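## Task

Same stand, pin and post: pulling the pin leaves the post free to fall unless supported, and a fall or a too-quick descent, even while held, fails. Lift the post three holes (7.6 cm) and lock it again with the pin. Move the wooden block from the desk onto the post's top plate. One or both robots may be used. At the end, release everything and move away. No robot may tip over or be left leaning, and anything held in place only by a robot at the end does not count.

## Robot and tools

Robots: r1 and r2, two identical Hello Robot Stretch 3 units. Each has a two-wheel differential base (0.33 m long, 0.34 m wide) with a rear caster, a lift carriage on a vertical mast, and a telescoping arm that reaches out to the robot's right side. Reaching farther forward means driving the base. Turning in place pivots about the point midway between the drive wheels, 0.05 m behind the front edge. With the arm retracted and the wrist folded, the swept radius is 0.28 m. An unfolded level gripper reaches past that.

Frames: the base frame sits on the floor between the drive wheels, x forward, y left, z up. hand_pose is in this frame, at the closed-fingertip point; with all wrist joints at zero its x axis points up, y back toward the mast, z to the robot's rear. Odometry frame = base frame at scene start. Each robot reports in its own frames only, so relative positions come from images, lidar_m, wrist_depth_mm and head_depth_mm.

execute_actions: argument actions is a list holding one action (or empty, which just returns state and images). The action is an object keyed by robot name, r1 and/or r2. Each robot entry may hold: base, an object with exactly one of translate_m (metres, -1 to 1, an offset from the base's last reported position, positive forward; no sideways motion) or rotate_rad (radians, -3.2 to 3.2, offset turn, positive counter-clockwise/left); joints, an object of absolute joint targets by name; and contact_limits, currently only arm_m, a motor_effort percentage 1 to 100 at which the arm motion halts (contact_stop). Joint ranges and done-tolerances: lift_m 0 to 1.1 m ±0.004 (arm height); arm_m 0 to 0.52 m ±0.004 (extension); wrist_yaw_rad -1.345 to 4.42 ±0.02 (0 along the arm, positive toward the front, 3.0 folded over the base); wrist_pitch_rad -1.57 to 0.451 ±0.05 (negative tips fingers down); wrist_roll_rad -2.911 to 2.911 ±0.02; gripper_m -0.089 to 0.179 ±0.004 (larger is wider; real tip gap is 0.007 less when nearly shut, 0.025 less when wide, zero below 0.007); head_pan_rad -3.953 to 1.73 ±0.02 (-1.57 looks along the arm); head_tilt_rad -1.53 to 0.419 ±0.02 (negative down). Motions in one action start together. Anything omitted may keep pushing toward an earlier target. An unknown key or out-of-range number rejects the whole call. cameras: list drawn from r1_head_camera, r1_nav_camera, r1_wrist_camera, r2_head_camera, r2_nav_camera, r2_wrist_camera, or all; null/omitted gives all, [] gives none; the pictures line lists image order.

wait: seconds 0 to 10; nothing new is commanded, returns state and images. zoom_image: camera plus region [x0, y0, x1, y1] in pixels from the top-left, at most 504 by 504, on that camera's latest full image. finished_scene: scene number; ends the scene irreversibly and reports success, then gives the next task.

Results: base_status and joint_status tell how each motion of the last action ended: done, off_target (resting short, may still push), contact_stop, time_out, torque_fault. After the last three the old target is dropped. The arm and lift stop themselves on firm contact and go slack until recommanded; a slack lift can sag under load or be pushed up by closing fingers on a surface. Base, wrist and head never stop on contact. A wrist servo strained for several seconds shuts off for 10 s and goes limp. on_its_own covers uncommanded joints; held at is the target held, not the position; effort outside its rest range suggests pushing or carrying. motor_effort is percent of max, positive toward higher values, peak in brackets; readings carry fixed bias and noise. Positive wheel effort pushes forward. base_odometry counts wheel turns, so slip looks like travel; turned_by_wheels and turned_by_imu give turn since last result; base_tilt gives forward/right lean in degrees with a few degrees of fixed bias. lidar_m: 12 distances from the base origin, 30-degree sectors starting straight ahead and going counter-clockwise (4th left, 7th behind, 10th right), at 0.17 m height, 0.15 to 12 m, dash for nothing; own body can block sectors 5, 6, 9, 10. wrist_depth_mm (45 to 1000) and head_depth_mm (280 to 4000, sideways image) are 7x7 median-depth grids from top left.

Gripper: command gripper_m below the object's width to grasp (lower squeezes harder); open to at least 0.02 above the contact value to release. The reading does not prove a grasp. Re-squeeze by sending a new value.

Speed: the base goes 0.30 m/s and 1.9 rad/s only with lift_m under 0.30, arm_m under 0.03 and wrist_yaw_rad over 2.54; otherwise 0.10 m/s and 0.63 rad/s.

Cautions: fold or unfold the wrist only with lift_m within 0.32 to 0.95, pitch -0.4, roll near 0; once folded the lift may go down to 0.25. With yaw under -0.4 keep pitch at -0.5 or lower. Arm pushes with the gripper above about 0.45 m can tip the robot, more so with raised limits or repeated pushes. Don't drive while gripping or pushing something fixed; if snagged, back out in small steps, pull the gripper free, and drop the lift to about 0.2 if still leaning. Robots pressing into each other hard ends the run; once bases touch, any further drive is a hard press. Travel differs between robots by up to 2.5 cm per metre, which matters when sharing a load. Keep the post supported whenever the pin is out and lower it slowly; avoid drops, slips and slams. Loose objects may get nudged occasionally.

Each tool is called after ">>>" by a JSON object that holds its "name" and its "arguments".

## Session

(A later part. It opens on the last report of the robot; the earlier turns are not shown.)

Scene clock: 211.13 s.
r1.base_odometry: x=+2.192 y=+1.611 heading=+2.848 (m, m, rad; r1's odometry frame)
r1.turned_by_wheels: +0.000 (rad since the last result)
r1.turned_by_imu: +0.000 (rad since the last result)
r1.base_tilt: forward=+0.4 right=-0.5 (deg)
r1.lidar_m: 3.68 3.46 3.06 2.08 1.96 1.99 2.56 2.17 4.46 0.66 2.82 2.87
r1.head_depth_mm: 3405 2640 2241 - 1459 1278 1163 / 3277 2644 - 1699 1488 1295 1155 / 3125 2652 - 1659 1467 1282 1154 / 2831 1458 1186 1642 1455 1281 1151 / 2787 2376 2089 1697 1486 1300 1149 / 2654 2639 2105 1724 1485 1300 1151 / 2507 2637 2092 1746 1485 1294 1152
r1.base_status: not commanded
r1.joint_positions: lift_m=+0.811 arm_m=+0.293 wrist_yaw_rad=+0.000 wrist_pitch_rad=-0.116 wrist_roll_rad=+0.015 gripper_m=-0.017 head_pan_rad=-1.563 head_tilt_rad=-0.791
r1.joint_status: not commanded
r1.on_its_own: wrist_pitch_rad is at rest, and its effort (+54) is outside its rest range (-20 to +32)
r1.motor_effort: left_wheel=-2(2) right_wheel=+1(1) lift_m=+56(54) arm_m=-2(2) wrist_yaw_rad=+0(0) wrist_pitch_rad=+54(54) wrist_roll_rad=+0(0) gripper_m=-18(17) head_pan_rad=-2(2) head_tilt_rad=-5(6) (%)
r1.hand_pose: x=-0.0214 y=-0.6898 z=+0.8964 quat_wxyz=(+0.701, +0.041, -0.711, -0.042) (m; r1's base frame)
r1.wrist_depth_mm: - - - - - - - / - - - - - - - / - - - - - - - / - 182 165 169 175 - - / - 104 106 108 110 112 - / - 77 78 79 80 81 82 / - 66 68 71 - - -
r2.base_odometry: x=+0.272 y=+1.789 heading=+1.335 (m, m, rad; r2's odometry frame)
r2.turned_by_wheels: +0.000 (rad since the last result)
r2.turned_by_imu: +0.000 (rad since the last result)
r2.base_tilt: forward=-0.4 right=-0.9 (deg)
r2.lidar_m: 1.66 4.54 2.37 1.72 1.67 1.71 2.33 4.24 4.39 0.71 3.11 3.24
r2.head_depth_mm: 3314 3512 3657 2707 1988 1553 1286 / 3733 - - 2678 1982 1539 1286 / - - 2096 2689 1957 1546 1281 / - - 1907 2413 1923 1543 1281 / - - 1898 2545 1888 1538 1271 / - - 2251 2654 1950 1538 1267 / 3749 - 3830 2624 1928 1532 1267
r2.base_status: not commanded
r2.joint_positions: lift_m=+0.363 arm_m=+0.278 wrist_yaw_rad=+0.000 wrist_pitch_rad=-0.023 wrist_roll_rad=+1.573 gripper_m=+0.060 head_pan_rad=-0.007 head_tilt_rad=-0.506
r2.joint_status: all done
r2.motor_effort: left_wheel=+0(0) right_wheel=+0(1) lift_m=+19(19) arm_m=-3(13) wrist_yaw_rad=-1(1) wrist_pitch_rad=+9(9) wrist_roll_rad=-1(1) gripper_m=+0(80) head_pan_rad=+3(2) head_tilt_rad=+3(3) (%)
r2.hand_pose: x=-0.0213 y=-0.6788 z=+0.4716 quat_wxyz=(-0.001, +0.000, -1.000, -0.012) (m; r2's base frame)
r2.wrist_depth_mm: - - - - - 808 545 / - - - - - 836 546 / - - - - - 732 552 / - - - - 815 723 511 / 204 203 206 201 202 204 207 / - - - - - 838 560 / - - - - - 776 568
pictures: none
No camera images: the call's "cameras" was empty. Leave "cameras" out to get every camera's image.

>>> {"name": "execute_actions", "arguments": {"actions": [{"r1":{"joints":{"lift_m":0.802,"wrist_pitch_rad":0}},"r2":{"joints":{"arm_m":0.293,"gripper_m":0.045}}}], "cameras": []}}

>>> {"name": "execute_actions", "arguments": {"actions": [{"r2":{"joints":{"gripper_m":-0.089}}}], "cameras": []}}

>>> {"name": "execute_actions", "arguments": {"actions": [{"r2":{"joints":{"arm_m":0.284,"gripper_m":-0.088}}}], "cameras": []}}

>>> {"name": "execute_actions", "arguments": {"actions": [{"r1":{"joints":{"lift_m":0.813}}}], "cameras": []}}

>>> {"name": "execute_actions", "arguments": {"actions": [{"r2":{"joints":{"gripper_m":0.06}}}], "cameras": []}}

Scene clock: 217.13 s.
r1.base_odometry: x=+2.192 y=+1.611 heading=+2.848 (m, m, rad; r1's odometry frame)
r1.turned_by_wheels: +0.000 (rad since the last result)
r1.turned_by_imu: +0.001 (rad since the last result)
r1.base_tilt: forward=+0.4 right=-0.5 (deg)
r1.lidar_m: 3.68 3.46 3.09 2.07 1.96 1.99 2.57 2.17 4.47 0.66 2.82 2.87
r1.head_depth_mm: 3372 2657 2165 - - 1274 1163 / 3260 2633 - 1665 1492 1298 1147 / 3128 2642 - 1665 1449 1290 1153 / 2866 1460 1162 1658 1458 1286 1152 / 2832 2401 2091 1701 1483 1296 1148 / 2641 2623 2100 1747 1485 1299 1147 / 2519 2635 2084 1746 1481 1292 1153
r1.base_status: not commanded
r1.joint_positions: lift_m=+0.802 arm_m=+0.293 wrist_yaw_rad=+0.000 wrist_pitch_rad=-0.087 wrist_roll_rad=+0.015 gripper_m=-0.017 head_pan_rad=-1.563 head_tilt_rad=-0.791
r1.joint_status: wrist_pitch_rad off_target (ended at -0.087, target +0.000); the others done
r1.on_its_own: wrist_pitch_rad is at rest, and its effort (+40) is outside its rest range (-20 to +32)
r1.motor_effort: left_wheel=-2(2) right_wheel=+2(2) lift_m=+34(50) arm_m=-2(2) wrist_yaw_rad=+0(1) wrist_pitch_rad=+40(54) wrist_roll_rad=+0(0) gripper_m=-18(18) head_pan_rad=-2(2) head_tilt_rad=-4(5) (%)
r1.hand_pose: x=-0.0214 y=-0.6913 z=+0.8945 quat_wxyz=(+0.701, +0.031, -0.711, -0.031) (m; r1's base frame)
r1.wrist_depth_mm: - - - - - - - / - - - - - - - / - - - - - - - / - 186 165 170 174 - - / - 99 100 102 104 106 - / - 71 72 73 74 75 77 / - - 534 145 - - -
r2.base_odometry: x=+0.272 y=+1.789 heading=+1.335 (m, m, rad; r2's odometry frame)
r2.turned_by_wheels: +0.000 (rad since the last result)
r2.turned_by_imu: +0.000 (rad since the last result)
r2.base_tilt: forward=-0.5 right=-0.9 (deg)
r2.lidar_m: 1.66 4.54 2.37 1.72 1.66 1.71 2.32 4.21 4.38 0.71 3.12 3.23
r2.head_depth_mm: 3354 3480 3636 2725 1966 1558 1289 / 3747 - - 2718 1990 1551 1287 / - - 2092 2695 1964 1542 1285 / - - 1909 2429 1942 1555 1275 / - - 1897 2546 1908 1541 1275 / - - 2240 2644 1963 1535 1275 / 3693 - 3823 2646 1945 1543 1268
r2.base_status: not commanded
r2.joint_positions: lift_m=+0.363 arm_m=+0.292 wrist_yaw_rad=+0.000 wrist_pitch_rad=-0.021 wrist_roll_rad=+1.573 gripper_m=+0.045 head_pan_rad=-0.007 head_tilt_rad=-0.506
r2.joint_status: all done
r2.motor_effort: left_wheel=-1(0) right_wheel=-1(0) lift_m=+19(19) arm_m=+8(7) wrist_yaw_rad=-1(1) wrist_pitch_rad=+8(9) wrist_roll_rad=-1(1) gripper_m=+0(59) head_pan_rad=+2(1) head_tilt_rad=+4(3) (%)
r2.hand_pose: x=-0.0213 y=-0.6930 z=+0.4722 quat_wxyz=(-0.001, +0.000, -1.000, -0.011) (m; r2's base frame)
r2.wrist_depth_mm: - - - - - 815 552 / - - - - - 821 551 / - - - - - 724 561 / - - - - 838 721 503 / 190 189 189 185 188 190 191 / - - - - - 780 542 / - - - - - 793 562
pictures: none
No camera images: the call's "cameras" was empty. Leave "cameras" out to get every camera's image.

Scene clock: 218.97 s.
r1.base_odometry: x=+2.192 y=+1.611 heading=+2.848 (m, m, rad; r1's odometry frame)
r1.turned_by_wheels: +0.000 (rad since the last result)
r1.turned_by_imu: +0.000 (rad since the last result)
r1.base_tilt: forward=+0.5 right=-0.7 (deg)
r1.lidar_m: 3.68 3.47 3.07 2.07 1.96 1.99 2.56 2.17 4.47 0.66 2.82 2.87
r1.head_depth_mm: 3442 2634 2164 - - 1275 1161 / 3277 2675 - 1662 1493 1298 1153 / 3116 2648 - 1655 1461 1290 1152 / 2825 1462 1161 1646 1457 1285 1150 / 2776 2375 2099 1690 1478 1293 1153 / 2668 2652 2080 1726 1479 1297 1149 / 2516 2621 2099 1741 1484 1292 1150
r1.base_status: not commanded
r1.joint_positions: lift_m=+0.802 arm_m=+0.293 wrist_yaw_rad=+0.000 wrist_pitch_rad=-0.087 wrist_roll_rad=+0.015 gripper_m=-0.017 head_pan_rad=-1.563 head_tilt_rad=-0.791
r1.joint_status: not commanded
r1.on_its_own: wrist_pitch_rad is at rest, and its effort (+40) is outside its rest range (-20 to +32)
r1.motor_effort: left_wheel=-2(2) right_wheel=+2(2) lift_m=+34(34) arm_m=-2(2) wrist_yaw_rad=+2(0) wrist_pitch_rad=+40(40) wrist_roll_rad=+0(0) gripper_m=-18(18) head_pan_rad=-2(2) head_tilt_rad=-4(4) (%)
r1.hand_pose: x=-0.0214 y=-0.6913 z=+0.8945 quat_wxyz=(+0.701, +0.031, -0.711, -0.031) (m; r1's base frame)
r1.wrist_depth_mm: - - - - - - - / - - - - - - - / - - - - - - - / - 184 165 170 174 - - / - 99 101 102 104 106 - / - 71 72 73 74 75 77 / - - 544 146 - - -
r2.base_odometry: x=+0.272 y=+1.789 heading=+1.335 (m, m, rad; r2's odometry frame)
r2.turned_by_wheels: +0.000 (rad since the last result)
r2.turned_by_imu: +0.000 (rad since the last result)
r2.base_tilt: forward=-0.5 right=-0.8 (deg)
r2.lidar_m: 1.66 4.52 2.37 1.72 1.67 1.71 2.32 4.22 4.40 0.71 3.11 3.23
r2.head_depth_mm: 3272 3492 3648 2728 1991 1555 1283 / 3661 - - 2703 1968 1562 1286 / - - 2081 2699 1971 1548 1279 / - - 1898 2424 1935 1547 1269 / - - 1903 2537 1901 1544 1284 / - - 2255 2654 1955 1540 1268 / 3774 - 3827 2628 1932 1545 1268
r2.base_status: not commanded
r2.joint_positions: lift_m=+0.363 arm_m=+0.291 wrist_yaw_rad=-0.002 wrist_pitch_rad=-0.015 wrist_roll_rad=+1.573 gripper_m=-0.087 head_pan_rad=-0.007 head_tilt_rad=-0.506
r2.joint_status: all done
r2.on_its_own: arm_m is at rest, and its effort (+21) is outside its rest range (-14 to +14)
r2.motor_effort: left_wheel=-2(2) right_wheel=+2(2) lift_m=+19(19) arm_m=+21(21) wrist_yaw_rad=+2(2) wrist_pitch_rad=+6(8) wrist_roll_rad=-1(1) gripper_m=-41(100) head_pan_rad=+3(2) head_tilt_rad=+3(4) (%)
r2.hand_pose: x=-0.0220 y=-0.6922 z=+0.4737 quat_wxyz=(-0.001, -0.001, -1.000, -0.008) (m; r2's base frame)
r2.wrist_depth_mm: - - - - - 824 559 / - - - - - 826 557 / - - - - - 724 552 / - - - - 852 749 509 / 191 192 195 186 190 191 192 / - - - - - 795 547 / - - - - - 847 571
pictures: none
No camera images: the call's "cameras" was empty. Leave "cameras" out to get every camera's image.

Scene clock: 220.17 s.
r1.base_odometry: x=+2.192 y=+1.611 heading=+2.848 (m, m, rad; r1's odometry frame)
r1.turned_by_wheels: +0.000 (rad since the last result)
r1.turned_by_imu: +0.000 (rad since the last result)
r1.base_tilt: forward=+0.6 right=-0.7 (deg)
r1.lidar_m: 3.67 3.45 3.11 2.07 1.96 1.99 2.56 2.17 4.46 0.66 2.83 2.87
r1.head_depth_mm: 3455 2663 2167 - - 1279 1162 / 3243 2642 - 1659 1486 1291 1154 / 3111 2676 - 1662 1461 1284 1148 / 2814 1451 1181 1648 1460 1284 1152 / 2783 2391 2102 1690 1479 1298 1151 / 2669 2625 2100 1740 1490 1295 1150 / 2532 2613 2094 1741 1484 1292 1154
r1.base_status: not commanded
r1.joint_positions: lift_m=+0.802 arm_m=+0.293 wrist_yaw_rad=+0.000 wrist_pitch_rad=-0.087 wrist_roll_rad=+0.015 gripper_m=-0.017 head_pan_rad=-1.563 head_tilt_rad=-0.791
r1.joint_status: not commanded
r1.on_its_own: wrist_pitch_rad is at rest, and its effort (+40) is outside its rest range (-20 to +32)
r1.motor_effort: left_wheel=-2(2) right_wheel=+2(2) lift_m=+35(34) arm_m=-2(2) wrist_yaw_rad=+0(1) wrist_pitch_rad=+40(40) wrist_roll_rad=+0(0) gripper_m=-17(17) head_pan_rad=-2(2) head_tilt_rad=-5(4) (%)
r1.hand_pose: x=-0.0214 y=-0.6913 z=+0.8945 quat_wxyz=(+0.701, +0.031, -0.711, -0.031) (m; r1's base frame)
r1.wrist_depth_mm: - - - - - - - / - - - - - - - / - - - - - - - / - 185 165 169 174 - - / - 99 101 103 104 106 - / - 71 72 73 74 75 77 / - - 536 146 - - -
r2.base_odometry: x=+0.272 y=+1.789 heading=+1.335 (m, m, rad; r2's odometry frame)
r2.turned_by_wheels: +0.000 (rad since the last result)
r2.turned_by_imu: +0.001 (rad since the last result)
r2.base_tilt: forward=-0.5 right=-0.8 (deg)
r2.lidar_m: 1.66 4.53 2.38 1.72 1.67 1.71 2.32 4.23 4.39 0.71 3.13 3.23
r2.head_depth_mm: 3278 3526 3654 2679 1974 1564 1285 / 3731 - - 2722 1963 1554 1277 / - - 2084 2675 1965 1546 1281 / - - 1897 2445 1927 1539 1272 / - - 1900 2533 1886 1537 1276 / - - 2290 2674 1939 1530 1273 / 3742 - 3748 2638 1955 1540 1273
r2.base_status: not commanded
r2.joint_positions: lift_m=+0.363 arm_m=+0.286 wrist_yaw_rad=+0.002 wrist_pitch_rad=-0.020 wrist_roll_rad=+1.573 gripper_m=-0.083 head_pan_rad=-0.007 head_tilt_rad=-0.506
r2.joint_status: gripper_m off_target (ended at -0.083, target -0.088); the others done
r2.on_its_own: arm_m is at rest, and its effort (-21) is outside its rest range (-14 to +14)
r2.motor_effort: left_wheel=+2(3) right_wheel=-3(4) lift_m=+19(19) arm_m=-21(23) wrist_yaw_rad=-3(2) wrist_pitch_rad=+8(10) wrist_roll_rad=-1(1) gripper_m=-38(42) head_pan_rad=+3(2) head_tilt_rad=+4(4) (%)
r2.hand_pose: x=-0.0210 y=-0.6863 z=+0.4724 quat_wxyz=(-0.001, +0.001, -1.000, -0.011) (m; r2's base frame)
r2.wrist_depth_mm: - - - - - 826 554 / - - - - - 822 558 / - - - - - 732 563 / - - - - 827 731 518 / 196 197 199 190 193 197 197 / - - - 154 - 779 545 / - - - - - 849 564
pictures: none
No camera images: the call's "cameras" was empty. Leave "cameras" out to get every camera's image.

Scene clock: 220.93 s.
r1.base_odometry: x=+2.192 y=+1.611 heading=+2.848 (m, m, rad; r1's odometry frame)
r1.turned_by_wheels: +0.000 (rad since the last result)
r1.turned_by_imu: +0.000 (rad since the last result)
r1.base_tilt: forward=+0.6 right=-0.6 (deg)
r1.lidar_m: 3.70 3.45 3.08 2.07 1.96 1.98 2.57 2.17 4.47 0.66 2.82 2.87
r1.head_depth_mm: 3426 2642 2255 - 1456 1281 1169 / 3265 2658 - 1703 1490 1303 1155 / 3094 731 - 1660 1452 1291 1152 / 2847 1371 1189 1638 1453 1284 1155 / 2762 2371 2098 1708 1493 1296 1155 / 2642 2641 2109 1737 1483 1298 1152 / 2521 2639 2073 1733 1481 1298 1151
r1.base_status: not commanded
r1.joint_positions: lift_m=+0.812 arm_m=+0.293 wrist_yaw_rad=+0.000 wrist_pitch_rad=-0.097 wrist_roll_rad=+0.015 gripper_m=-0.017 head_pan_rad=-1.563 head_tilt_rad=-0.791
r1.joint_status: all done
r1.on_its_own: wrist_pitch_rad is at rest, and its effort (+44) is outside its rest range (-20 to +32)
r1.motor_effort: left_wheel=-2(2) right_wheel=+2(2) lift_m=+52(55) arm_m=-2(3) wrist_yaw_rad=+0(0) wrist_pitch_rad=+44(46) wrist_roll_rad=-1(0) gripper_m=-17(18) head_pan_rad=-2(2) head_tilt_rad=-3(6) (%)
r1.hand_pose: x=-0.0214 y=-0.6908 z=+0.9023 quat_wxyz=(+0.701, +0.034, -0.711, -0.035) (m; r1's base frame)
r1.wrist_depth_mm: - - - - - - - / - - - - - - - / - - - - - - - / - 183 164 170 174 - - / - 101 103 104 106 108 - / - 73 74 75 76 77 78 / - 66 566 146 - - -
r2.base_odometry: x=+0.272 y=+1.789 heading=+1.335 (m, m, rad; r2's odometry frame)
r2.turned_by_wheels: +0.000 (rad since the last result)
r2.turned_by_imu: +0.000 (rad since the last result)
r2.base_tilt: forward=-0.4 right=-0.7 (deg)
r2.lidar_m: 1.66 4.54 2.38 1.72 1.66 1.71 2.33 4.24 4.37 0.71 3.13 3.22
r2.head_depth_mm: 3308 3548 3679 2707 1982 1559 1278 / 3700 - - 2703 1975 1550 1283 / - - 2100 2680 1945 1557 1276 / - - 1904 2424 1926 1541 1274 / - - 1903 2548 1903 1541 1276 / - - 2253 2618 1958 1537 1274 / 3770 - 3874 2619 1951 1533 1264
r2.base_status: not commanded
r2.joint_positions: lift_m=+0.363 arm_m=+0.286 wrist_yaw_rad=+0.002 wrist_pitch_rad=-0.020 wrist_roll_rad=+1.573 gripper_m=-0.079 head_pan_rad=-0.007 head_tilt_rad=-0.506
r2.joint_status: not commanded
r2.on_its_own: gripper_m is held at -0.081, not at your -0.088, by its stall guard, which is still easing; arm_m is at rest, and its effort (-20) is outside its rest range (-14 to +14)
r2.motor_effort: left_wheel=+2(2) right_wheel=-2(2) lift_m=+19(19) arm_m=-20(21) wrist_yaw_rad=-3(3) wrist_pitch_rad=+8(8) wrist_roll_rad=-1(1) gripper_m=-38(39) head_pan_rad=+3(2) head_tilt_rad=+4(4) (%)
r2.hand_pose: x=-0.0210 y=-0.6863 z=+0.4724 quat_wxyz=(-0.001, +0.001, -1.000, -0.011) (m; r2's base frame)
r2.wrist_depth_mm: - - - - - 811 546 / - - - - - 838 556 / - - - - - 713 563 / - - - - 837 736 504 / 196 198 196 191 194 195 196 / - - - 154 - 802 538 / - - - - - 848 567
pictures: none
No camera images: the call's "cameras" was empty. Leave "cameras" out to get every camera's image.

Scene clock: 222.80 s.
r1.base_odometry: x=+2.192 y=+1.611 heading=+2.848 (m, m, rad; r1's odometry frame)
r1.turned_by_wheels: +0.000 (rad since the last result)
r1.turned_by_imu: +0.000 (rad since the last result)
r1.base_tilt: forward=+0.2 right=-0.5 (deg)
r1.lidar_m: 3.70 3.44 3.05 2.07 1.96 1.99 2.56 2.17 4.45 0.66 2.82 2.87
r1.head_depth_mm: 3411 2662 2247 - 1464 1278 1173 / 3243 2652 - 1699 1491 1295 1149 / 3094 732 - 1664 1456 1286 1149 / 2843 1371 1179 1646 1458 1286 1155 / 2817 2360 2110 1701 1481 1303 1153 / 2641 2647 2093 1732 1483 1295 1146 / 2512 2622 2091 1738 1492 1294 1150
r1.base_status: not commanded
r1.joint_positions: lift_m=+0.812 arm_m=+0.293 wrist_yaw_rad=+0.000 wrist_pitch_rad=-0.097 wrist_roll_rad=+0.015 gripper_m=-0.017 head_pan_rad=-1.563 head_tilt_rad=-0.791
r1.joint_status: not commanded
r1.on_its_own: wrist_pitch_rad is at rest, and its effort (+44) is outside its rest range (-20 to +32)
r1.motor_effort: left_wheel=-2(2) right_wheel=+2(2) lift_m=+52(52) arm_m=-2(3) wrist_yaw_rad=+0(0) wrist_pitch_rad=+44(44) wrist_roll_rad=+0(1) gripper_m=-17(19) head_pan_rad=-2(2) head_tilt_rad=-4(4) (%)
r1.hand_pose: x=-0.0214 y=-0.6908 z=+0.9024 quat_wxyz=(+0.701, +0.034, -0.711, -0.035) (m; r1's base frame)
r1.wrist_depth_mm: - - - - - - - / - - - - - - - / - - - - - - - / - 183 165 170 174 - - / - 100 102 104 106 108 - / - 73 74 75 76 77 78 / - 66 561 145 - - -
r2.base_odometry: x=+0.272 y=+1.789 heading=+1.335 (m, m, rad; r2's odometry frame)
r2.turned_by_wheels: +0.000 (rad since the last result)
r2.turned_by_imu: +0.000 (rad since the last result)
r2.base_tilt: forward=-0.5 right=-0.8 (deg)
r2.lidar_m: 1.66 4.53 2.37 1.72 1.66 1.71 2.33 4.23 4.40 0.71 3.12 3.25
r2.head_depth_mm: 3337 3506 3646 2688 1996 1548 1286 / 3709 - - 2718 1967 1550 1281 / - - 2086 2654 1956 1561 1279 / - - 1916 2419 1931 1545 1270 / - - 1895 2539 1903 1537 1277 / - - 2270 2670 1929 1544 1277 / 3734 - 3838 2600 1949 1526 1266
r2.base_status: not commanded
r2.joint_positions: lift_m=+0.363 arm_m=+0.284 wrist_yaw_rad=+0.001 wrist_pitch_rad=-0.023 wrist_roll_rad=+1.573 gripper_m=+0.060 head_pan_rad=-0.007 head_tilt_rad=-0.506
r2.joint_status: all done
r2.motor_effort: left_wheel=+0(2) right_wheel=-1(3) lift_m=+19(18) arm_m=-3(20) wrist_yaw_rad=-3(2) wrist_pitch_rad=+9(10) wrist_roll_rad=-1(1) gripper_m=+0(79) head_pan_rad=+2(1) head_tilt_rad=+3(3) (%)
r2.hand_pose: x=-0.0211 y=-0.6848 z=+0.4716 quat_wxyz=(-0.001, +0.000, -1.000, -0.012) (m; r2's base frame)
r2.wrist_depth_mm: - - - - - 799 551 / - - - - - 825 557 / - - - - - 717 555 / - - - - 839 732 512 / 198 199 197 194 195 199 200 / - - - - - 765 563 / - - - - - 800 556
pictures: none
No camera images: the call's "cameras" was empty. Leave "cameras" out to get every camera's image.

Passed.

>>> {"name": "execute_actions", "arguments": {"actions": [{"r1":{"joints":{"lift_m":0.832}},"r2":{"joints":{"arm_m":0.0}}}], "cameras": []}}

>>> {"name": "execute_actions", "arguments": {"actions": [{"r1":{"joints":{"lift_m":0.818}},"r2":{"joints":{"wrist_roll_rad":0,"wrist_pitch_rad":-0.4,"gripper_m":0}}}], "cameras": []}}

Scene clock: 228.13 s.
r1.base_odometry: x=+2.192 y=+1.611 heading=+2.848 (m, m, rad; r1's odometry frame)
r1.turned_by_wheels: +0.000 (rad since the last result)
r1.turned_by_imu: +0.001 (rad since the last result)
r1.base_tilt: forward=+0.3 right=-0.7 (deg)
r1.lidar_m: 3.68 3.45 3.07 2.07 1.95 1.99 2.56 2.17 4.44 0.66 2.82 2.87
r1.head_depth_mm: 3418 2654 - - 1486 1273 1162 / 3267 2751 - 1701 1493 1302 1157 / 3077 2726 - 1666 1454 1287 1153 / 2876 1397 1687 1646 1451 1292 1148 / 2795 2389 2097 1697 1492 1295 1146 / 2654 2631 2094 1734 1483 1289 1150 / 2519 2633 2090 1739 1484 1292 1154
r1.base_status: not commanded
r1.joint_positions: lift_m=+0.831 arm_m=+0.293 wrist_yaw_rad=+0.000 wrist_pitch_rad=-0.143 wrist_roll_rad=+0.015 gripper_m=-0.017 head_pan_rad=-1.563 head_tilt_rad=-0.791
r1.joint_status: all done
r1.on_its_own: wrist_pitch_rad is at rest, and its effort (+66) is outside its rest range (-20 to +32)
r1.motor_effort: left_wheel=-2(2) right_wheel=+1(2) lift_m=+58(60) arm_m=-5(5) wrist_yaw_rad=+1(1) wrist_pitch_rad=+66(71) wrist_roll_rad=+0(0) gripper_m=-19(17) head_pan_rad=-2(2) head_tilt_rad=-5(5) (%)
r1.hand_pose: x=-0.0214 y=-0.6885 z=+0.9095 quat_wxyz=(+0.700, +0.051, -0.710, -0.051) (m; r1's base frame)
r1.wrist_depth_mm: - - - - - - - / - - - - - - - / - - - - - - - / - 180 165 169 173 - - / - 108 110 112 114 115 - / - 81 82 83 85 85 86 / - 67 69 72 74 76 -
r2.base_odometry: x=+0.272 y=+1.789 heading=+1.335 (m, m, rad; r2's odometry frame)
r2.turned_by_wheels: +0.000 (rad since the last result)
r2.turned_by_imu: +0.001 (rad since the last result)
r2.base_tilt: forward=-0.5 right=-0.9 (deg)
r2.lidar_m: 1.66 4.55 2.37 1.72 1.67 1.71 2.33 4.24 4.37 0.71 3.13 3.22
r2.head_depth_mm: 3314 3531 3612 2714 1999 1550 1286 / 3732 - - 2716 1967 1552 1282 / - - 2100 2705 1974 1546 1276 / - - 1917 2425 1936 1553 1279 / - - 1892 2538 1892 1552 1274 / - - 2247 2656 1951 1533 1270 / 3800 - 3799 2643 1937 1537 1265
r2.base_status: not commanded
r2.joint_positions: lift_m=+0.363 arm_m=+0.002 wrist_yaw_rad=+0.001 wrist_pitch_rad=-0.022 wrist_roll_rad=+1.573 gripper_m=+0.060 head_pan_rad=-0.007 head_tilt_rad=-0.506
r2.joint_status: all done
joint sent to its limit — the command would take r2.arm_m past its lower limit, so that joint was sent only as far as its limit.
r2.motor_effort: left_wheel=+0(1) right_wheel=-1(1) lift_m=+19(19) arm_m=-3(4) wrist_yaw_rad=-2(3) wrist_pitch_rad=+9(9) wrist_roll_rad=-1(1) gripper_m=+1(0) head_pan_rad=+2(0) head_tilt_rad=+3(3) (%)
r2.hand_pose: x=-0.0211 y=-0.4027 z=+0.4719 quat_wxyz=(-0.001, +0.000, -1.000, -0.012) (m; r2's base frame)
r2.wrist_depth_mm: - - - - - 821 554 / - - - - - 827 561 / - - - - - 837 543 / 505 - - 484 484 483 490 / - - - - - 845 563 / - - - - - 855 559 / - - - - - 791 564
pictures: none
No camera images: the call's "cameras" was empty. Leave "cameras" out to get every camera's image.

Scene clock: 229.60 s.
r1.base_odometry: x=+2.192 y=+1.611 heading=+2.848 (m, m, rad; r1's odometry frame)
r1.turned_by_wheels: +0.000 (rad since the last result)
r1.turned_by_imu: +0.000 (rad since the last result)
r1.base_tilt: forward=+0.5 right=-0.7 (deg)
r1.lidar_m: 3.69 3.46 3.07 2.07 1.96 1.99 2.56 2.18 4.44 0.66 2.83 2.87
r1.head_depth_mm: 3436 2653 - - 1460 1274 1163 / 3241 2656 - 1699 1496 1298 1153 / 3147 1735 - 1666 1452 1284 1149 / 2860 1366 1725 1648 1452 1288 1149 / 2796 2382 2092 1692 1484 1296 1151 / 2643 2625 2075 1741 1481 1296 1149 / 2530 2645 2094 1739 1487 1296 1149
r1.base_status: not commanded
r1.joint_positions: lift_m=+0.818 arm_m=+0.293 wrist_yaw_rad=+0.000 wrist_pitch_rad=-0.099 wrist_roll_rad=+0.015 gripper_m=-0.017 head_pan_rad=-1.563 head_tilt_rad=-0.791
r1.joint_status: all done
r1.on_its_own: wrist_pitch_rad is at rest, and its effort (+45) is outside its rest range (-20 to +32)
r1.motor_effort: left_wheel=-1(1) right_wheel=+1(1) lift_m=+35(53) arm_m=-6(5) wrist_yaw_rad=+0(0) wrist_pitch_rad=+45(66) wrist_roll_rad=+0(0) gripper_m=-18(18) head_pan_rad=-2(2) head_tilt_rad=-4(5) (%)
r1.hand_pose: x=-0.0214 y=-0.6909 z=+0.9075 quat_wxyz=(+0.701, +0.035, -0.711, -0.035) (m; r1's base frame)
r1.wrist_depth_mm: - - - - - - - / - - - - - - - / - - - - - - - / - 183 165 169 174 - - / - 101 103 104 106 108 - / - 73 75 75 76 77 78 / - 66 - 146 - - -
r2.base_odometry: x=+0.272 y=+1.789 heading=+1.335 (m, m, rad; r2's odometry frame)
r2.turned_by_wheels: +0.000 (rad since the last result)
r2.turned_by_imu: +0.000 (rad since the last result)
r2.base_tilt: forward=-0.5 right=-0.8 (deg)
r2.lidar_m: 1.65 4.53 2.37 1.72 1.66 1.71 2.33 4.24 4.40 0.71 3.12 3.23
r2.head_depth_mm: 3316 3515 3705 2691 1979 1561 1281 / 3666 - - 2702 1968 1544 1275 / - - 2098 2689 1970 1542 1274 / - - 1900 2439 1918 1544 1279 / - - 1893 2549 1914 1538 1280 / - - 2256 2684 1942 1532 1272 / 3718 - 3847 2656 1939 1537 1257
r2.base_status: not commanded
r2.joint_positions: lift_m=+0.363 arm_m=+0.002 wrist_yaw_rad=+0.001 wrist_pitch_rad=-0.413 wrist_roll_rad=+0.005 gripper_m=+0.000 head_pan_rad=-0.007 head_tilt_rad=-0.506
r2.joint_status: all done
r2.motor_effort: left_wheel=+0(0) right_wheel=+0(1) lift_m=+19(19) arm_m=-3(3) wrist_yaw_rad=-2(2) wrist_pitch_rad=+5(7) wrist_roll_rad=-2(3) gripper_m=-3(83) head_pan_rad=+2(3) head_tilt_rad=+4(3) (%)
r2.hand_pose: x=-0.0213 y=-0.3721 z=+0.3770 quat_wxyz=(+0.691, +0.145, -0.693, -0.145) (m; r2's base frame)
r2.wrist_depth_mm: - - - - - - - / - - - - - - - / - - - - - - - / 968 953 964 916 939 928 958 / 769 772 771 808 749 742 744 / 640 637 649 - 637 630 625 / 543 546 540 534 533 539 537
pictures: none
No camera images: the call's "cameras" was empty. Leave "cameras" out to get every camera's image.

>>> {"name": "execute_actions", "arguments": {"actions": [{"r1":{"joints":{"lift_m":0.808,"head_tilt_rad":-0.9}},"r2":{"joints":{"wrist_pitch_rad":0,"lift_m":0.55,"head_pan_rad":-1.57,"head_tilt_rad":-0.75}}}], "cameras": ["r2_wrist_camera","r2_head_camera"]}}

Scene clock: 235.53 s.
r1.base_odometry: x=+2.192 y=+1.611 heading=+2.848 (m, m, rad; r1's odometry frame)
r1.turned_by_wheels: +0.000 (rad since the last result)
r1.turned_by_imu: +0.001 (rad since the last result)
r1.base_tilt: forward=+0.6 right=-0.7 (deg)
r1.lidar_m: 3.69 3.44 3.07 2.07 1.96 2.00 2.57 2.18 4.47 0.66 2.82 2.87
r1.head_depth_mm: 2761 2282 - - 1420 1249 1127 / 2774 2053 - 1599 1399 1249 1131 / 2764 634 - 1570 1394 1245 1138 / 1155 1739 1672 1574 1365 1247 1140 / 2597 2232 1734 1595 1397 1245 1128 / 2638 2220 1862 1592 1406 1245 1127 / 2556 2212 1857 1600 1403 1255 1126
r1.base_status: not commanded
r1.joint_positions: lift_m=+0.808 arm_m=+0.293 wrist_yaw_rad=+0.000 wrist_pitch_rad=-0.065 wrist_roll_rad=+0.015 gripper_m=-0.017 head_pan_rad=-1.563 head_tilt_rad=-0.889
r1.joint_status: all done
r1.motor_effort: left_wheel=-2(2) right_wheel=+2(2) lift_m=+30(35) arm_m=-5(6) wrist_yaw_rad=+1(1) wrist_pitch_rad=+30(45) wrist_roll_rad=+0(0) gripper_m=-18(18) head_pan_rad=-2(2) head_tilt_rad=-5(19) (%)
r1.hand_pose: x=-0.0214 y=-0.6924 z=+0.9061 quat_wxyz=(+0.702, +0.023, -0.712, -0.024) (m; r1's base frame)
r1.wrist_depth_mm: - - - - - - - / - - - - - - - / - - - - - - - / - 188 166 170 176 - - / - 94 96 98 99 101 - / - 67 68 70 72 75 77 / - - - 145 - - -
r2.base_odometry: x=+0.272 y=+1.789 heading=+1.335 (m, m, rad; r2's odometry frame)
r2.turned_by_wheels: +0.000 (rad since the last result)
r2.turned_by_imu: +0.001 (rad since the last result)
r2.base_tilt: forward=-0.5 right=-0.9 (deg)
r2.lidar_m: 1.66 4.53 2.37 1.72 1.66 1.71 2.33 4.24 4.39 0.71 3.11 3.24
r2.head_depth_mm: 3730 3440 2477 1924 1577 1319 1150 / 3487 3491 2456 1904 1569 1323 1149 / 3236 3424 2301 1915 1552 1316 1167 / 1245 861 783 1672 1514 1285 - / 2786 3116 2332 1772 1547 1319 1147 / 2739 2993 2410 1901 1546 1317 1137 / 2605 2879 2398 1884 1541 1308 1135
r2.base_status: not commanded
r2.joint_positions: lift_m=+0.550 arm_m=+0.002 wrist_yaw_rad=+0.001 wrist_pitch_rad=-0.022 wrist_roll_rad=+0.004 gripper_m=+0.000 head_pan_rad=-1.563 head_tilt_rad=-0.740
r2.joint_status: all done
r2.motor_effort: left_wheel=+1(0) right_wheel=+0(0) lift_m=+28(28) arm_m=-3(3) wrist_yaw_rad=-2(2) wrist_pitch_rad=+8(9) wrist_roll_rad=-2(2) gripper_m=-2(3) head_pan_rad=-3(30) head_tilt_rad=-5(21) (%)
r2.hand_pose: x=-0.0212 y=-0.4028 z=+0.6587 quat_wxyz=(+0.706, +0.008, -0.708, -0.008) (m; r2's base frame)
r2.wrist_depth_mm: - - - - - - - / - - - - - - - / - - - - - - - / - - - - - - - / - - - - - - - / - - - - - - - / - - - - - - -
pictures: r2_head_camera (sideways: a quarter turn clockwise sets it upright), r2_wrist_camera
Images, in order (width x height): r2_head_camera 896x504, r2_wrist_camera 644x364.

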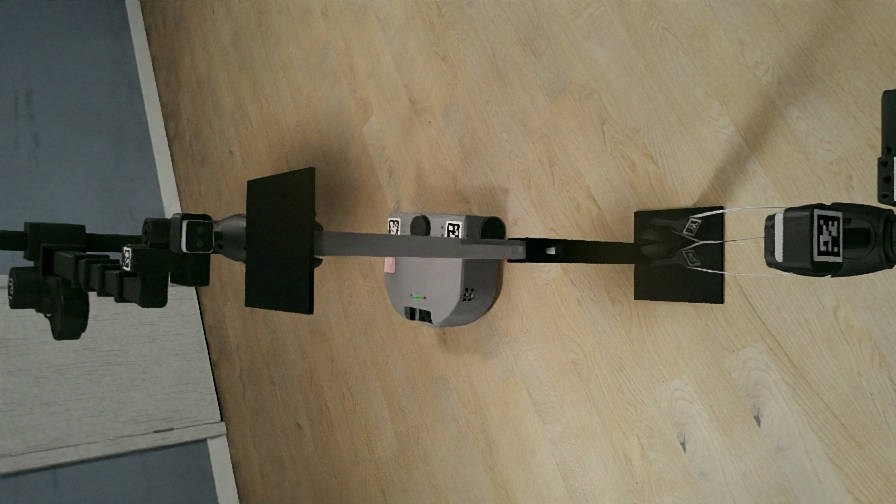

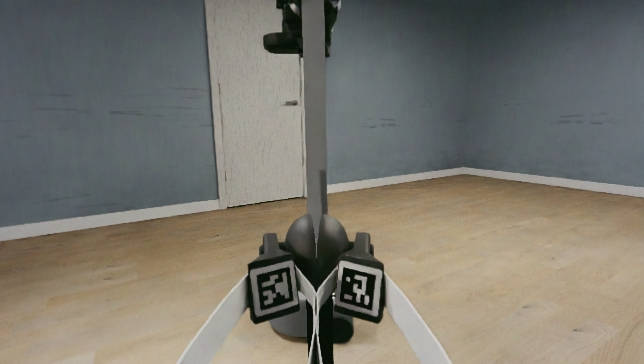

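>>> {"name": "execute_actions", "arguments": {"actions": [{"r2":{"joints":{"lift_m":0.363,"wrist_roll_rad":1.57,"gripper_m":0.045}}}], "cameras": []}}

>>> {"name": "execute_actions", "arguments": {"actions": [{"r1":{"joints":{"lift_m":0.8155}},"r2":{"joints":{"arm_m":0.293}}}], "cameras": ["r2_wrist_camera"]}}

>>> {"name": "execute_actions", "arguments": {"actions": [{"r2":{"joints":{"gripper_m":-0.089}}}], "cameras": []}}

>>> {"name": "execute_actions", "arguments": {"actions": [{"r2":{"joints":{"arm_m":0.284,"gripper_m":-0.088}}}], "cameras": []}}

>>> {"name": "execute_actions", "arguments": {"actions": [{"r1":{"joints":{"lift_m":0.8245}}}], "cameras": []}}

>>> {"name": "execute_actions", "arguments": {"actions": [{"r2":{"joints":{"gripper_m":0.06}}}], "cameras": ["r2_wrist_camera"]}}

Scene clock: 243.77 s.
r1.base_odometry: x=+2.192 y=+1.611 heading=+2.848 (m, m, rad; r1's odometry frame)
r1.turned_by_wheels: +0.000 (rad since the last result)
r1.turned_by_imu: +0.001 (rad since the last result)
r1.base_tilt: forward=+0.6 right=-0.6 (deg)
r1.lidar_m: 3.67 3.44 3.07 2.07 1.96 1.99 2.56 2.17 4.43 0.66 2.83 2.88
r1.head_depth_mm: 2757 2293 - - 1424 1249 1125 / 2762 2051 - 1595 1395 1247 1122 / 2757 634 - 1572 1390 1246 1137 / 1421 1296 1670 1555 1369 1247 1140 / 2695 2232 1741 1600 1397 1244 1125 / 2652 2235 1859 1601 1406 1244 1124 / 2552 2225 1860 1589 1401 1250 1123
r1.base_status: not commanded
r1.joint_positions: lift_m=+0.808 arm_m=+0.293 wrist_yaw_rad=+0.000 wrist_pitch_rad=-0.065 wrist_roll_rad=+0.015 gripper_m=-0.017 head_pan_rad=-1.563 head_tilt_rad=-0.889
r1.joint_status: not commanded
r1.motor_effort: left_wheel=-2(2) right_wheel=+2(2) lift_m=+30(30) arm_m=-5(5) wrist_yaw_rad=+0(0) wrist_pitch_rad=+30(30) wrist_roll_rad=+0(0) gripper_m=-17(18) head_pan_rad=-2(2) head_tilt_rad=-5(5) (%)
r1.hand_pose: x=-0.0214 y=-0.6924 z=+0.9061 quat_wxyz=(+0.702, +0.023, -0.712, -0.024) (m; r1's base frame)
r1.wrist_depth_mm: - - - - - - - / - - - - - - - / - - - - - - - / - 188 166 171 175 - - / - 94 96 98 100 102 - / - 67 68 70 72 75 77 / - - - 145 - - -
r2.base_odometry: x=+0.272 y=+1.789 heading=+1.335 (m, m, rad; r2's odometry frame)
r2.turned_by_wheels: +0.000 (rad since the last result)
r2.turned_by_imu: +0.001 (rad since the last result)
r2.base_tilt: forward=-0.5 right=-0.8 (deg)
r2.lidar_m: 1.66 4.54 2.37 1.72 1.66 1.71 2.32 4.24 4.38 0.71 3.12 3.23
r2.head_depth_mm: 3710 3463 2472 1919 1575 1317 1146 / 3473 3456 2479 1902 1573 1327 1146 / 3272 3452 2255 1907 1570 1316 1148 / 1246 863 778 1665 1518 1307 1162 / 2790 3123 2339 1783 1557 1314 1134 / 2746 3017 2418 1892 1555 1316 1134 / 2621 2857 2419 1889 1541 1310 1133
r2.base_status: not commanded
r2.joint_positions: lift_m=+0.363 arm_m=+0.002 wrist_yaw_rad=+0.001 wrist_pitch_rad=-0.021 wrist_roll_rad=+1.569 gripper_m=+0.045 head_pan_rad=-1.563 head_tilt_rad=-0.740
r2.joint_status: all done
r2.motor_effort: left_wheel=+1(0) right_wheel=+0(1) lift_m=+16(24) arm_m=-3(3) wrist_yaw_rad=-2(1) wrist_pitch_rad=+8(8) wrist_roll_rad=+0(1) gripper_m=+0(79) head_pan_rad=-3(3) head_tilt_rad=-5(4) (%)
r2.hand_pose: x=-0.0211 y=-0.4028 z=+0.4722 quat_wxyz=(+0.001, +0.001, -1.000, -0.011) (m; r2's base frame)
r2.wrist_depth_mm: - - - - - 817 555 / - - - - - 836 556 / - - - - - 850 547 / 506 - - 485 486 490 493 / - - - - - 836 560 / - - - - - 823 569 / - - - - - 793 561
pictures: none
No camera images: the call's "cameras" was empty. Leave "cameras" out to get every camera's image.

Scene clock: 247.13 s.
r1.base_odometry: x=+2.192 y=+1.611 heading=+2.848 (m, m, rad; r1's odometry frame)
r1.turned_by_wheels: +0.000 (rad since the last result)
r1.turned_by_imu: +0.000 (rad since the last result)
r1.base_tilt: forward=+0.5 right=-0.5 (deg)
r1.lidar_m: 3.68 3.45 3.07 2.07 1.95 1.99 2.57 2.17 4.43 0.66 2.83 2.87
r1.head_depth_mm: 2749 2323 - - 1403 1243 1123 / 2744 2043 - 1596 1398 1247 1120 / 2756 - - 1565 1392 1251 1139 / 1412 1143 1154 1578 1369 1246 1140 / 2699 2221 1745 1594 1401 1251 1124 / 2651 2227 1859 1593 1400 1250 1128 / 2560 2207 1861 1598 1396 1244 1129
r1.base_status: not commanded
r1.joint_positions: lift_m=+0.815 arm_m=+0.293 wrist_yaw_rad=+0.000 wrist_pitch_rad=-0.088 wrist_roll_rad=+0.015 gripper_m=-0.017 head_pan_rad=-1.563 head_tilt_rad=-0.889
r1.joint_status: all done
r1.on_its_own: wrist_pitch_rad is at rest, and its effort (+40) is outside its rest range (-20 to +32)
r1.motor_effort: left_wheel=-2(2) right_wheel=+3(3) lift_m=+52(52) arm_m=-4(5) wrist_yaw_rad=+0(1) wrist_pitch_rad=+40(41) wrist_roll_rad=+0(1) gripper_m=-18(17) head_pan_rad=-2(2) head_tilt_rad=-5(6) (%)
r1.hand_pose: x=-0.0214 y=-0.6914 z=+0.9072 quat_wxyz=(+0.701, +0.031, -0.711, -0.031) (m; r1's base frame)
r1.wrist_depth_mm: - - - - - - - / - - - - - - - / - - - - - - - / - 186 165 170 175 - - / - 99 100 102 104 106 - / - 71 73 73 74 75 77 / - - 568 145 - - -
r2.base_odometry: x=+0.272 y=+1.789 heading=+1.335 (m, m, rad; r2's odometry frame)
r2.turned_by_wheels: +0.000 (rad since the last result)
r2.turned_by_imu: +0.000 (rad since the last result)
r2.base_tilt: forward=-0.5 right=-0.8 (deg)
r2.lidar_m: 1.66 4.54 2.37 1.72 1.67 1.71 2.33 4.23 4.39 0.71 3.12 3.23
r2.head_depth_mm: 3731 3507 2477 1924 1569 1332 1149 / 3456 3483 2449 1935 1572 1325 1151 / 3282 3487 2281 1901 1567 1337 1143 / 1233 854 783 1670 1554 1268 1142 / 2776 3087 2336 1787 1553 1307 1137 / 2729 2988 2423 1876 1552 1316 1134 / 2632 2838 2395 1883 1538 1308 1130
r2.base_status: not commanded
r2.joint_positions: lift_m=+0.363 arm_m=+0.292 wrist_yaw_rad=+0.001 wrist_pitch_rad=-0.020 wrist_roll_rad=+1.569 gripper_m=+0.045 head_pan_rad=-1.563 head_tilt_rad=-0.740
r2.joint_status: all done
r2.motor_effort: left_wheel=+0(0) right_wheel=+0(1) lift_m=+16(16) arm_m=+9(8) wrist_yaw_rad=-2(2) wrist_pitch_rad=+8(8) wrist_roll_rad=+0(0) gripper_m=+0(1) head_pan_rad=-3(2) head_tilt_rad=-4(5) (%)
r2.hand_pose: x=-0.0211 y=-0.6930 z=+0.4725 quat_wxyz=(+0.001, +0.000, -1.000, -0.011) (m; r2's base frame)
r2.wrist_depth_mm: - - - - - 827 556 / - - - - - 821 552 / - - - - - 726 551 / - - - - 844 730 507 / 189 190 192 185 187 189 191 / - - - - - 785 539 / - - - - - 794 557
pictures: r2_wrist_camera
Images, in order (width x height): r2_wrist_camera 644x364.

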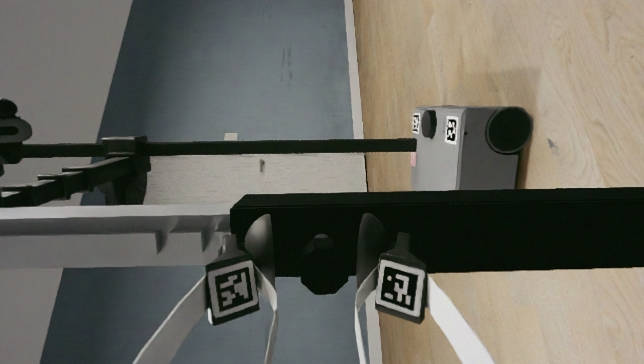

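Scene clock: 248.97 s.
r1.base_odometry: x=+2.192 y=+1.611 heading=+2.848 (m, m, rad; r1's odometry frame)
r1.turned_by_wheels: +0.000 (rad since the last result)
r1.turned_by_imu: +0.000 (rad since the last result)
r1.base_tilt: forward=+0.5 right=-0.6 (deg)
r1.lidar_m: 3.68 3.46 3.08 2.07 1.96 1.99 2.57 2.17 4.45 0.66 2.83 2.88
r1.head_depth_mm: 2751 2333 - - 1402 1252 1119 / 2756 2057 - 1609 1404 1249 1123 / 2749 - - 1566 1386 1252 1136 / 1411 1142 1169 1569 1366 1245 1143 / 2673 2221 1747 1604 1405 1249 1126 / 2664 2228 1871 1599 1409 1247 1122 / 2563 2213 1859 1600 1400 1243 1124
r1.base_status: not commanded
r1.joint_positions: lift_m=+0.815 arm_m=+0.293 wrist_yaw_rad=+0.000 wrist_pitch_rad=-0.088 wrist_roll_rad=+0.015 gripper_m=-0.017 head_pan_rad=-1.563 head_tilt_rad=-0.889
r1.joint_status: not commanded
r1.on_its_own: wrist_pitch_rad is at rest, and its effort (+40) is outside its rest range (-20 to +32)
r1.motor_effort: left_wheel=-2(2) right_wheel=+3(3) lift_m=+51(51) arm_m=-5(5) wrist_yaw_rad=+1(0) wrist_pitch_rad=+40(40) wrist_roll_rad=-1(1) gripper_m=-18(18) head_pan_rad=-2(2) head_tilt_rad=-6(5) (%)
r1.hand_pose: x=-0.0214 y=-0.6914 z=+0.9072 quat_wxyz=(+0.701, +0.031, -0.711, -0.031) (m; r1's base frame)
r1.wrist_depth_mm: - - - - - - - / - - - - - - - / - - - - - - - / - 185 165 169 175 - - / - 99 101 103 104 106 - / - 72 72 73 74 75 77 / - - 557 145 - - -
r2.base_odometry: x=+0.272 y=+1.789 heading=+1.335 (m, m, rad; r2's odometry frame)
r2.turned_by_wheels: +0.000 (rad since the last result)
r2.turned_by_imu: +0.000 (rad since the last result)
r2.base_tilt: forward=-0.5 right=-0.8 (deg)
r2.lidar_m: 1.66 4.53 2.37 1.72 1.66 1.71 2.32 4.23 4.37 0.71 3.12 3.22
r2.head_depth_mm: 3730 3516 2492 1912 1576 1328 1151 / 3510 3502 2456 1915 1568 1322 1147 / 3264 3426 2287 1915 1561 1335 1143 / 1231 856 782 1682 1561 1265 1148 / 2760 3144 2352 1773 1554 1311 1143 / 2743 3015 2423 1900 1542 1313 1145 / 2618 2886 2411 1893 1539 1309 1129
r2.base_status: not commanded
r2.joint_positions: lift_m=+0.363 arm_m=+0.291 wrist_yaw_rad=-0.002 wrist_pitch_rad=-0.013 wrist_roll_rad=+1.569 gripper_m=-0.087 head_pan_rad=-1.563 head_tilt_rad=-0.740
r2.joint_status: all done
r2.on_its_own: arm_m is at rest, and its effort (+21) is outside its rest range (-14 to +14)
r2.motor_effort: left_wheel=-1(2) right_wheel=+2(2) lift_m=+18(18) arm_m=+21(21) wrist_yaw_rad=+1(0) wrist_pitch_rad=+5(8) wrist_roll_rad=+0(0) gripper_m=-42(100) head_pan_rad=-3(3) head_tilt_rad=-6(5) (%)
r2.hand_pose: x=-0.0218 y=-0.6922 z=+0.4741 quat_wxyz=(+0.001, -0.001, -1.000, -0.007) (m; r2's base frame)
r2.wrist_depth_mm: - - - - - 822 557 / - - - - - 835 559 / - - - - - 722 558 / - - - - 852 752 518 / 192 193 193 186 189 190 191 / - - - - - 813 539 / - - - - - 855 568
pictures: none
No camera images: the call's "cameras" was empty. Leave "cameras" out to get every camera's image.

Scene clock: 250.07 s.
r1.base_odometry: x=+2.192 y=+1.611 heading=+2.848 (m, m, rad; r1's odometry frame)
r1.turned_by_wheels: +0.000 (rad since the last result)
r1.turned_by_imu: +0.000 (rad since the last result)
r1.base_tilt: forward=+0.5 right=-0.6 (deg)
r1.lidar_m: 3.69 3.43 3.09 2.06 1.96 1.99 2.56 2.18 4.45 0.66 2.83 2.88
r1.head_depth_mm: 2754 2294 - - 1399 1246 1120 / 2743 2048 - 1587 1397 1248 1127 / 2749 - - 1568 1392 1244 1129 / 1413 1151 1175 1568 1366 1246 1140 / 2685 2215 1738 1597 1398 1249 1125 / 2657 2229 1851 1596 1400 1253 1122 / 2582 2203 1861 1590 1402 1242 1122
r1.base_status: not commanded
r1.joint_positions: lift_m=+0.815 arm_m=+0.293 wrist_yaw_rad=+0.000 wrist_pitch_rad=-0.088 wrist_roll_rad=+0.015 gripper_m=-0.017 head_pan_rad=-1.563 head_tilt_rad=-0.889
r1.joint_status: not commanded
r1.on_its_own: wrist_pitch_rad is at rest, and its effort (+40) is outside its rest range (-20 to +32)
r1.motor_effort: left_wheel=-2(2) right_wheel=+2(3) lift_m=+51(51) arm_m=-5(5) wrist_yaw_rad=+0(1) wrist_pitch_rad=+40(40) wrist_roll_rad=-1(0) gripper_m=-18(18) head_pan_rad=-2(1) head_tilt_rad=-6(6) (%)
r1.hand_pose: x=-0.0214 y=-0.6914 z=+0.9072 quat_wxyz=(+0.701, +0.031, -0.711, -0.031) (m; r1's base frame)
r1.wrist_depth_mm: - - - - - - - / - - - - - - - / - - - - - - - / - 186 165 169 175 - - / - 99 101 103 104 106 - / - 71 73 73 75 75 77 / - - 562 145 - - -
r2.base_odometry: x=+0.272 y=+1.789 heading=+1.335 (m, m, rad; r2's odometry frame)
r2.turned_by_wheels: +0.000 (rad since the last result)
r2.turned_by_imu: +0.001 (rad since the last result)
r2.base_tilt: forward=-0.6 right=-0.8 (deg)
r2.lidar_m: 1.66 4.55 2.37 1.72 1.66 1.71 2.32 4.24 4.39 0.71 3.12 3.22
r2.head_depth_mm: 3743 3484 2472 1922 1568 1322 1147 / 3490 3458 2467 1935 1569 1321 1145 / 3256 3441 2246 1883 1555 1332 1142 / 1237 854 783 1669 1533 1264 1135 / 2751 3137 2341 1780 1540 1305 1137 / 2731 2975 2423 1890 1545 1303 1138 / 2585 2835 2401 1877 1537 1304 1134
r2.base_status: not commanded
r2.joint_positions: lift_m=+0.363 arm_m=+0.286 wrist_yaw_rad=+0.002 wrist_pitch_rad=-0.019 wrist_roll_rad=+1.569 gripper_m=-0.083 head_pan_rad=-1.563 head_tilt_rad=-0.741
r2.joint_status: gripper_m off_target (ended at -0.083, target -0.088); the others done
r2.on_its_own: arm_m is at rest, and its effort (-20) is outside its rest range (-14 to +14)
r2.motor_effort: left_wheel=+1(3) right_wheel=-2(3) lift_m=+19(19) arm_m=-20(24) wrist_yaw_rad=-3(5) wrist_pitch_rad=+7(7) wrist_roll_rad=+0(0) gripper_m=-38(40) head_pan_rad=-2(5) head_tilt_rad=-3(4) (%)
r2.hand_pose: x=-0.0208 y=-0.6863 z=+0.4727 quat_wxyz=(+0.001, +0.001, -1.000, -0.010) (m; r2's base frame)
r2.wrist_depth_mm: - - - - - 826 556 / - - - - - 829 559 / - - - - - 729 565 / - - - - 857 745 506 / 196 197 195 191 194 195 196 / - - - - - 798 539 / - - - - - 835 569
pictures: none
No camera images: the call's "cameras" was empty. Leave "cameras" out to get every camera's image.

Scene clock: 250.77 s.
r1.base_odometry: x=+2.192 y=+1.611 heading=+2.848 (m, m, rad; r1's odometry frame)
r1.turned_by_wheels: +0.000 (rad since the last result)
r1.turned_by_imu: +0.000 (rad since the last result)
r1.base_tilt: forward=+0.5 right=-0.5 (deg)
r1.lidar_m: 3.69 3.45 3.09 2.07 1.96 1.99 2.56 2.17 4.47 0.66 2.83 2.87
r1.head_depth_mm: 2739 2343 - 1557 1386 1250 1129 / 2758 2051 1759 1591 1403 1247 1127 / 2735 - - 1564 1392 1248 1129 / 1415 1153 1163 1562 1369 1246 1139 / 2698 2215 1753 1593 1400 1245 1123 / 2659 2216 1855 1597 1408 1249 1125 / 2544 2228 1852 1589 1403 1251 1126
r1.base_status: not commanded
r1.joint_positions: lift_m=+0.824 arm_m=+0.293 wrist_yaw_rad=+0.000 wrist_pitch_rad=-0.098 wrist_roll_rad=+0.015 gripper_m=-0.017 head_pan_rad=-1.563 head_tilt_rad=-0.889
r1.joint_status: all done
r1.on_its_own: wrist_pitch_rad is at rest, and its effort (+45) is outside its rest range (-20 to +32)
r1.motor_effort: left_wheel=-2(2) right_wheel=+2(3) lift_m=+52(54) arm_m=-5(6) wrist_yaw_rad=+0(0) wrist_pitch_rad=+45(46) wrist_roll_rad=+0(1) gripper_m=-18(17) head_pan_rad=-2(2) head_tilt_rad=-6(5) (%)
r1.hand_pose: x=-0.0214 y=-0.6909 z=+0.9136 quat_wxyz=(+0.701, +0.035, -0.711, -0.035) (m; r1's base frame)
r1.wrist_depth_mm: - - - - - - - / - - - - - - - / - - - - - - - / - 183 164 169 174 - - / - 100 102 104 106 108 - / - 73 74 75 76 77 78 / - 66 580 145 - - -
r2.base_odometry: x=+0.272 y=+1.789 heading=+1.335 (m, m, rad; r2's odometry frame)
r2.turned_by_wheels: +0.000 (rad since the last result)
r2.turned_by_imu: +0.000 (rad since the last result)
r2.base_tilt: forward=-0.5 right=-0.8 (deg)
r2.lidar_m: 1.65 4.53 2.38 1.72 1.67 1.71 2.31 4.24 4.39 0.71 3.11 3.24
r2.head_depth_mm: 3724 3479 2502 1900 1568 1317 1151 / 3510 3455 2456 1910 1557 1319 1148 / 3258 3463 2257 1911 1565 1338 1141 / 1227 853 783 1672 1532 1262 1143 / 2767 3107 2330 1772 1558 1314 1138 / 2735 3008 2420 1880 1547 1313 1137 / 2631 2881 2404 1880 1541 1306 1134
r2.base_status: not commanded
r2.joint_positions: lift_m=+0.363 arm_m=+0.286 wrist_yaw_rad=+0.002 wrist_pitch_rad=-0.019 wrist_roll_rad=+1.569 gripper_m=-0.079 head_pan_rad=-1.563 head_tilt_rad=-0.741
r2.joint_status: not commanded
r2.on_its_own: gripper_m is held at -0.081, not at your -0.088, by its stall guard, which is still easing; arm_m is at rest, and its effort (-19) is outside its rest range (-14 to +14)
r2.motor_effort: left_wheel=+2(1) right_wheel=-1(1) lift_m=+19(19) arm_m=-19(20) wrist_yaw_rad=-3(4) wrist_pitch_rad=+7(7) wrist_roll_rad=+0(0) gripper_m=-37(39) head_pan_rad=-3(2) head_tilt_rad=-4(4) (%)
r2.hand_pose: x=-0.0208 y=-0.6862 z=+0.4727 quat_wxyz=(+0.001, +0.001, -1.000, -0.010) (m; r2's base frame)
r2.wrist_depth_mm: - - - - - 829 554 / - - - - - 826 560 / - - - - - 732 561 / - - - - 841 728 513 / 196 198 196 190 194 196 197 / - - - - - 776 529 / - - - - - 841 566
pictures: none
No camera images: the call's "cameras" was empty. Leave "cameras" out to get every camera's image.

Scene clock: 252.67 s.
r1.base_odometry: x=+2.192 y=+1.611 heading=+2.848 (m, m, rad; r1's odometry frame)
r1.turned_by_wheels: +0.000 (rad since the last result)
r1.turned_by_imu: +0.000 (rad since the last result)
r1.base_tilt: forward=+0.6 right=-0.5 (deg)
r1.lidar_m: 3.68 3.45 3.09 2.07 1.96 1.99 2.57 2.17 4.45 0.66 2.83 2.86
r1.head_depth_mm: 2752 2325 - 1569 1389 1247 1125 / 2781 2041 1755 1610 1396 1246 1128 / 2744 - - 1567 1394 1244 1135 / 1422 1154 1177 1567 1366 1248 1142 / 2673 2228 1763 1601 1403 1250 1123 / 2647 2222 1842 1592 1404 1246 1124 / 2546 2195 1842 1590 1396 1252 1129
r1.base_status: not commanded
r1.joint_positions: lift_m=+0.824 arm_m=+0.293 wrist_yaw_rad=+0.000 wrist_pitch_rad=-0.098 wrist_roll_rad=+0.015 gripper_m=-0.017 head_pan_rad=-1.563 head_tilt_rad=-0.889
r1.joint_status: not commanded
r1.on_its_own: wrist_pitch_rad is at rest, and its effort (+45) is outside its rest range (-20 to +32)
r1.motor_effort: left_wheel=-2(2) right_wheel=+2(3) lift_m=+52(52) arm_m=-5(5) wrist_yaw_rad=-1(1) wrist_pitch_rad=+45(45) wrist_roll_rad=+0(0) gripper_m=-18(18) head_pan_rad=-2(2) head_tilt_rad=-6(6) (%)
r1.hand_pose: x=-0.0214 y=-0.6909 z=+0.9136 quat_wxyz=(+0.701, +0.035, -0.711, -0.035) (m; r1's base frame)
r1.wrist_depth_mm: - - - - - - - / - - - - - - - / - - - - - - - / - 184 165 169 175 - - / - 101 102 104 106 108 - / - 73 74 75 76 77 78 / - 66 579 145 - - -
r2.base_odometry: x=+0.272 y=+1.789 heading=+1.335 (m, m, rad; r2's odometry frame)
r2.turned_by_wheels: +0.000 (rad since the last result)
r2.turned_by_imu: +0.000 (rad since the last result)
r2.base_tilt: forward=-0.5 right=-0.8 (deg)
r2.lidar_m: 1.66 4.54 2.38 1.72 1.67 1.71 2.33 4.24 4.38 0.71 3.11 3.22
r2.head_depth_mm: 3655 3532 2437 1931 1559 1323 1153 / 3457 3488 2474 1902 1569 1319 1148 / 3252 3396 2278 1914 1559 1335 1145 / 1229 854 783 1673 1568 1257 1137 / 2783 3117 2358 1782 1545 1311 1140 / 2713 3018 2412 1875 1550 1316 1138 / 2633 2871 2396 1880 1552 1302 1134
r2.base_status: not commanded
r2.joint_positions: lift_m=+0.363 arm_m=+0.284 wrist_yaw_rad=+0.001 wrist_pitch_rad=-0.023 wrist_roll_rad=+1.569 gripper_m=+0.060 head_pan_rad=-1.563 head_tilt_rad=-0.741
r2.joint_status: all done
r2.motor_effort: left_wheel=+0(1) right_wheel=+0(2) lift_m=+19(19) arm_m=-3(20) wrist_yaw_rad=-2(3) wrist_pitch_rad=+9(10) wrist_roll_rad=+0(0) gripper_m=+1(80) head_pan_rad=-1(2) head_tilt_rad=-4(3) (%)
r2.hand_pose: x=-0.0211 y=-0.6848 z=+0.4716 quat_wxyz=(+0.001, +0.000, -1.000, -0.012) (m; r2's base frame)
r2.wrist_depth_mm: - - - - - 815 550 / - - - - - 826 557 / - - - - - 724 565 / - - - - 820 730 506 / 197 197 199 195 196 199 199 / - - - - - 771 569 / - - - - - 790 568
pictures: r2_wrist_camera
Images, in order (width x height): r2_wrist_camera 644x364.

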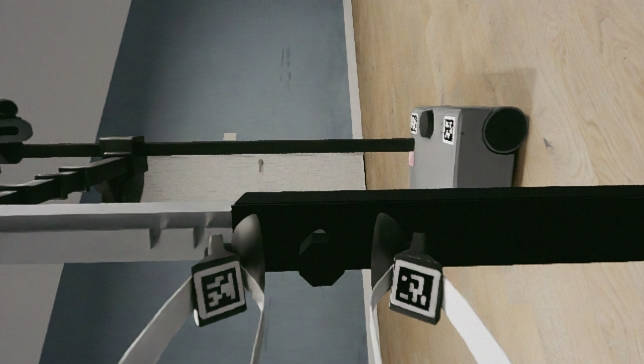

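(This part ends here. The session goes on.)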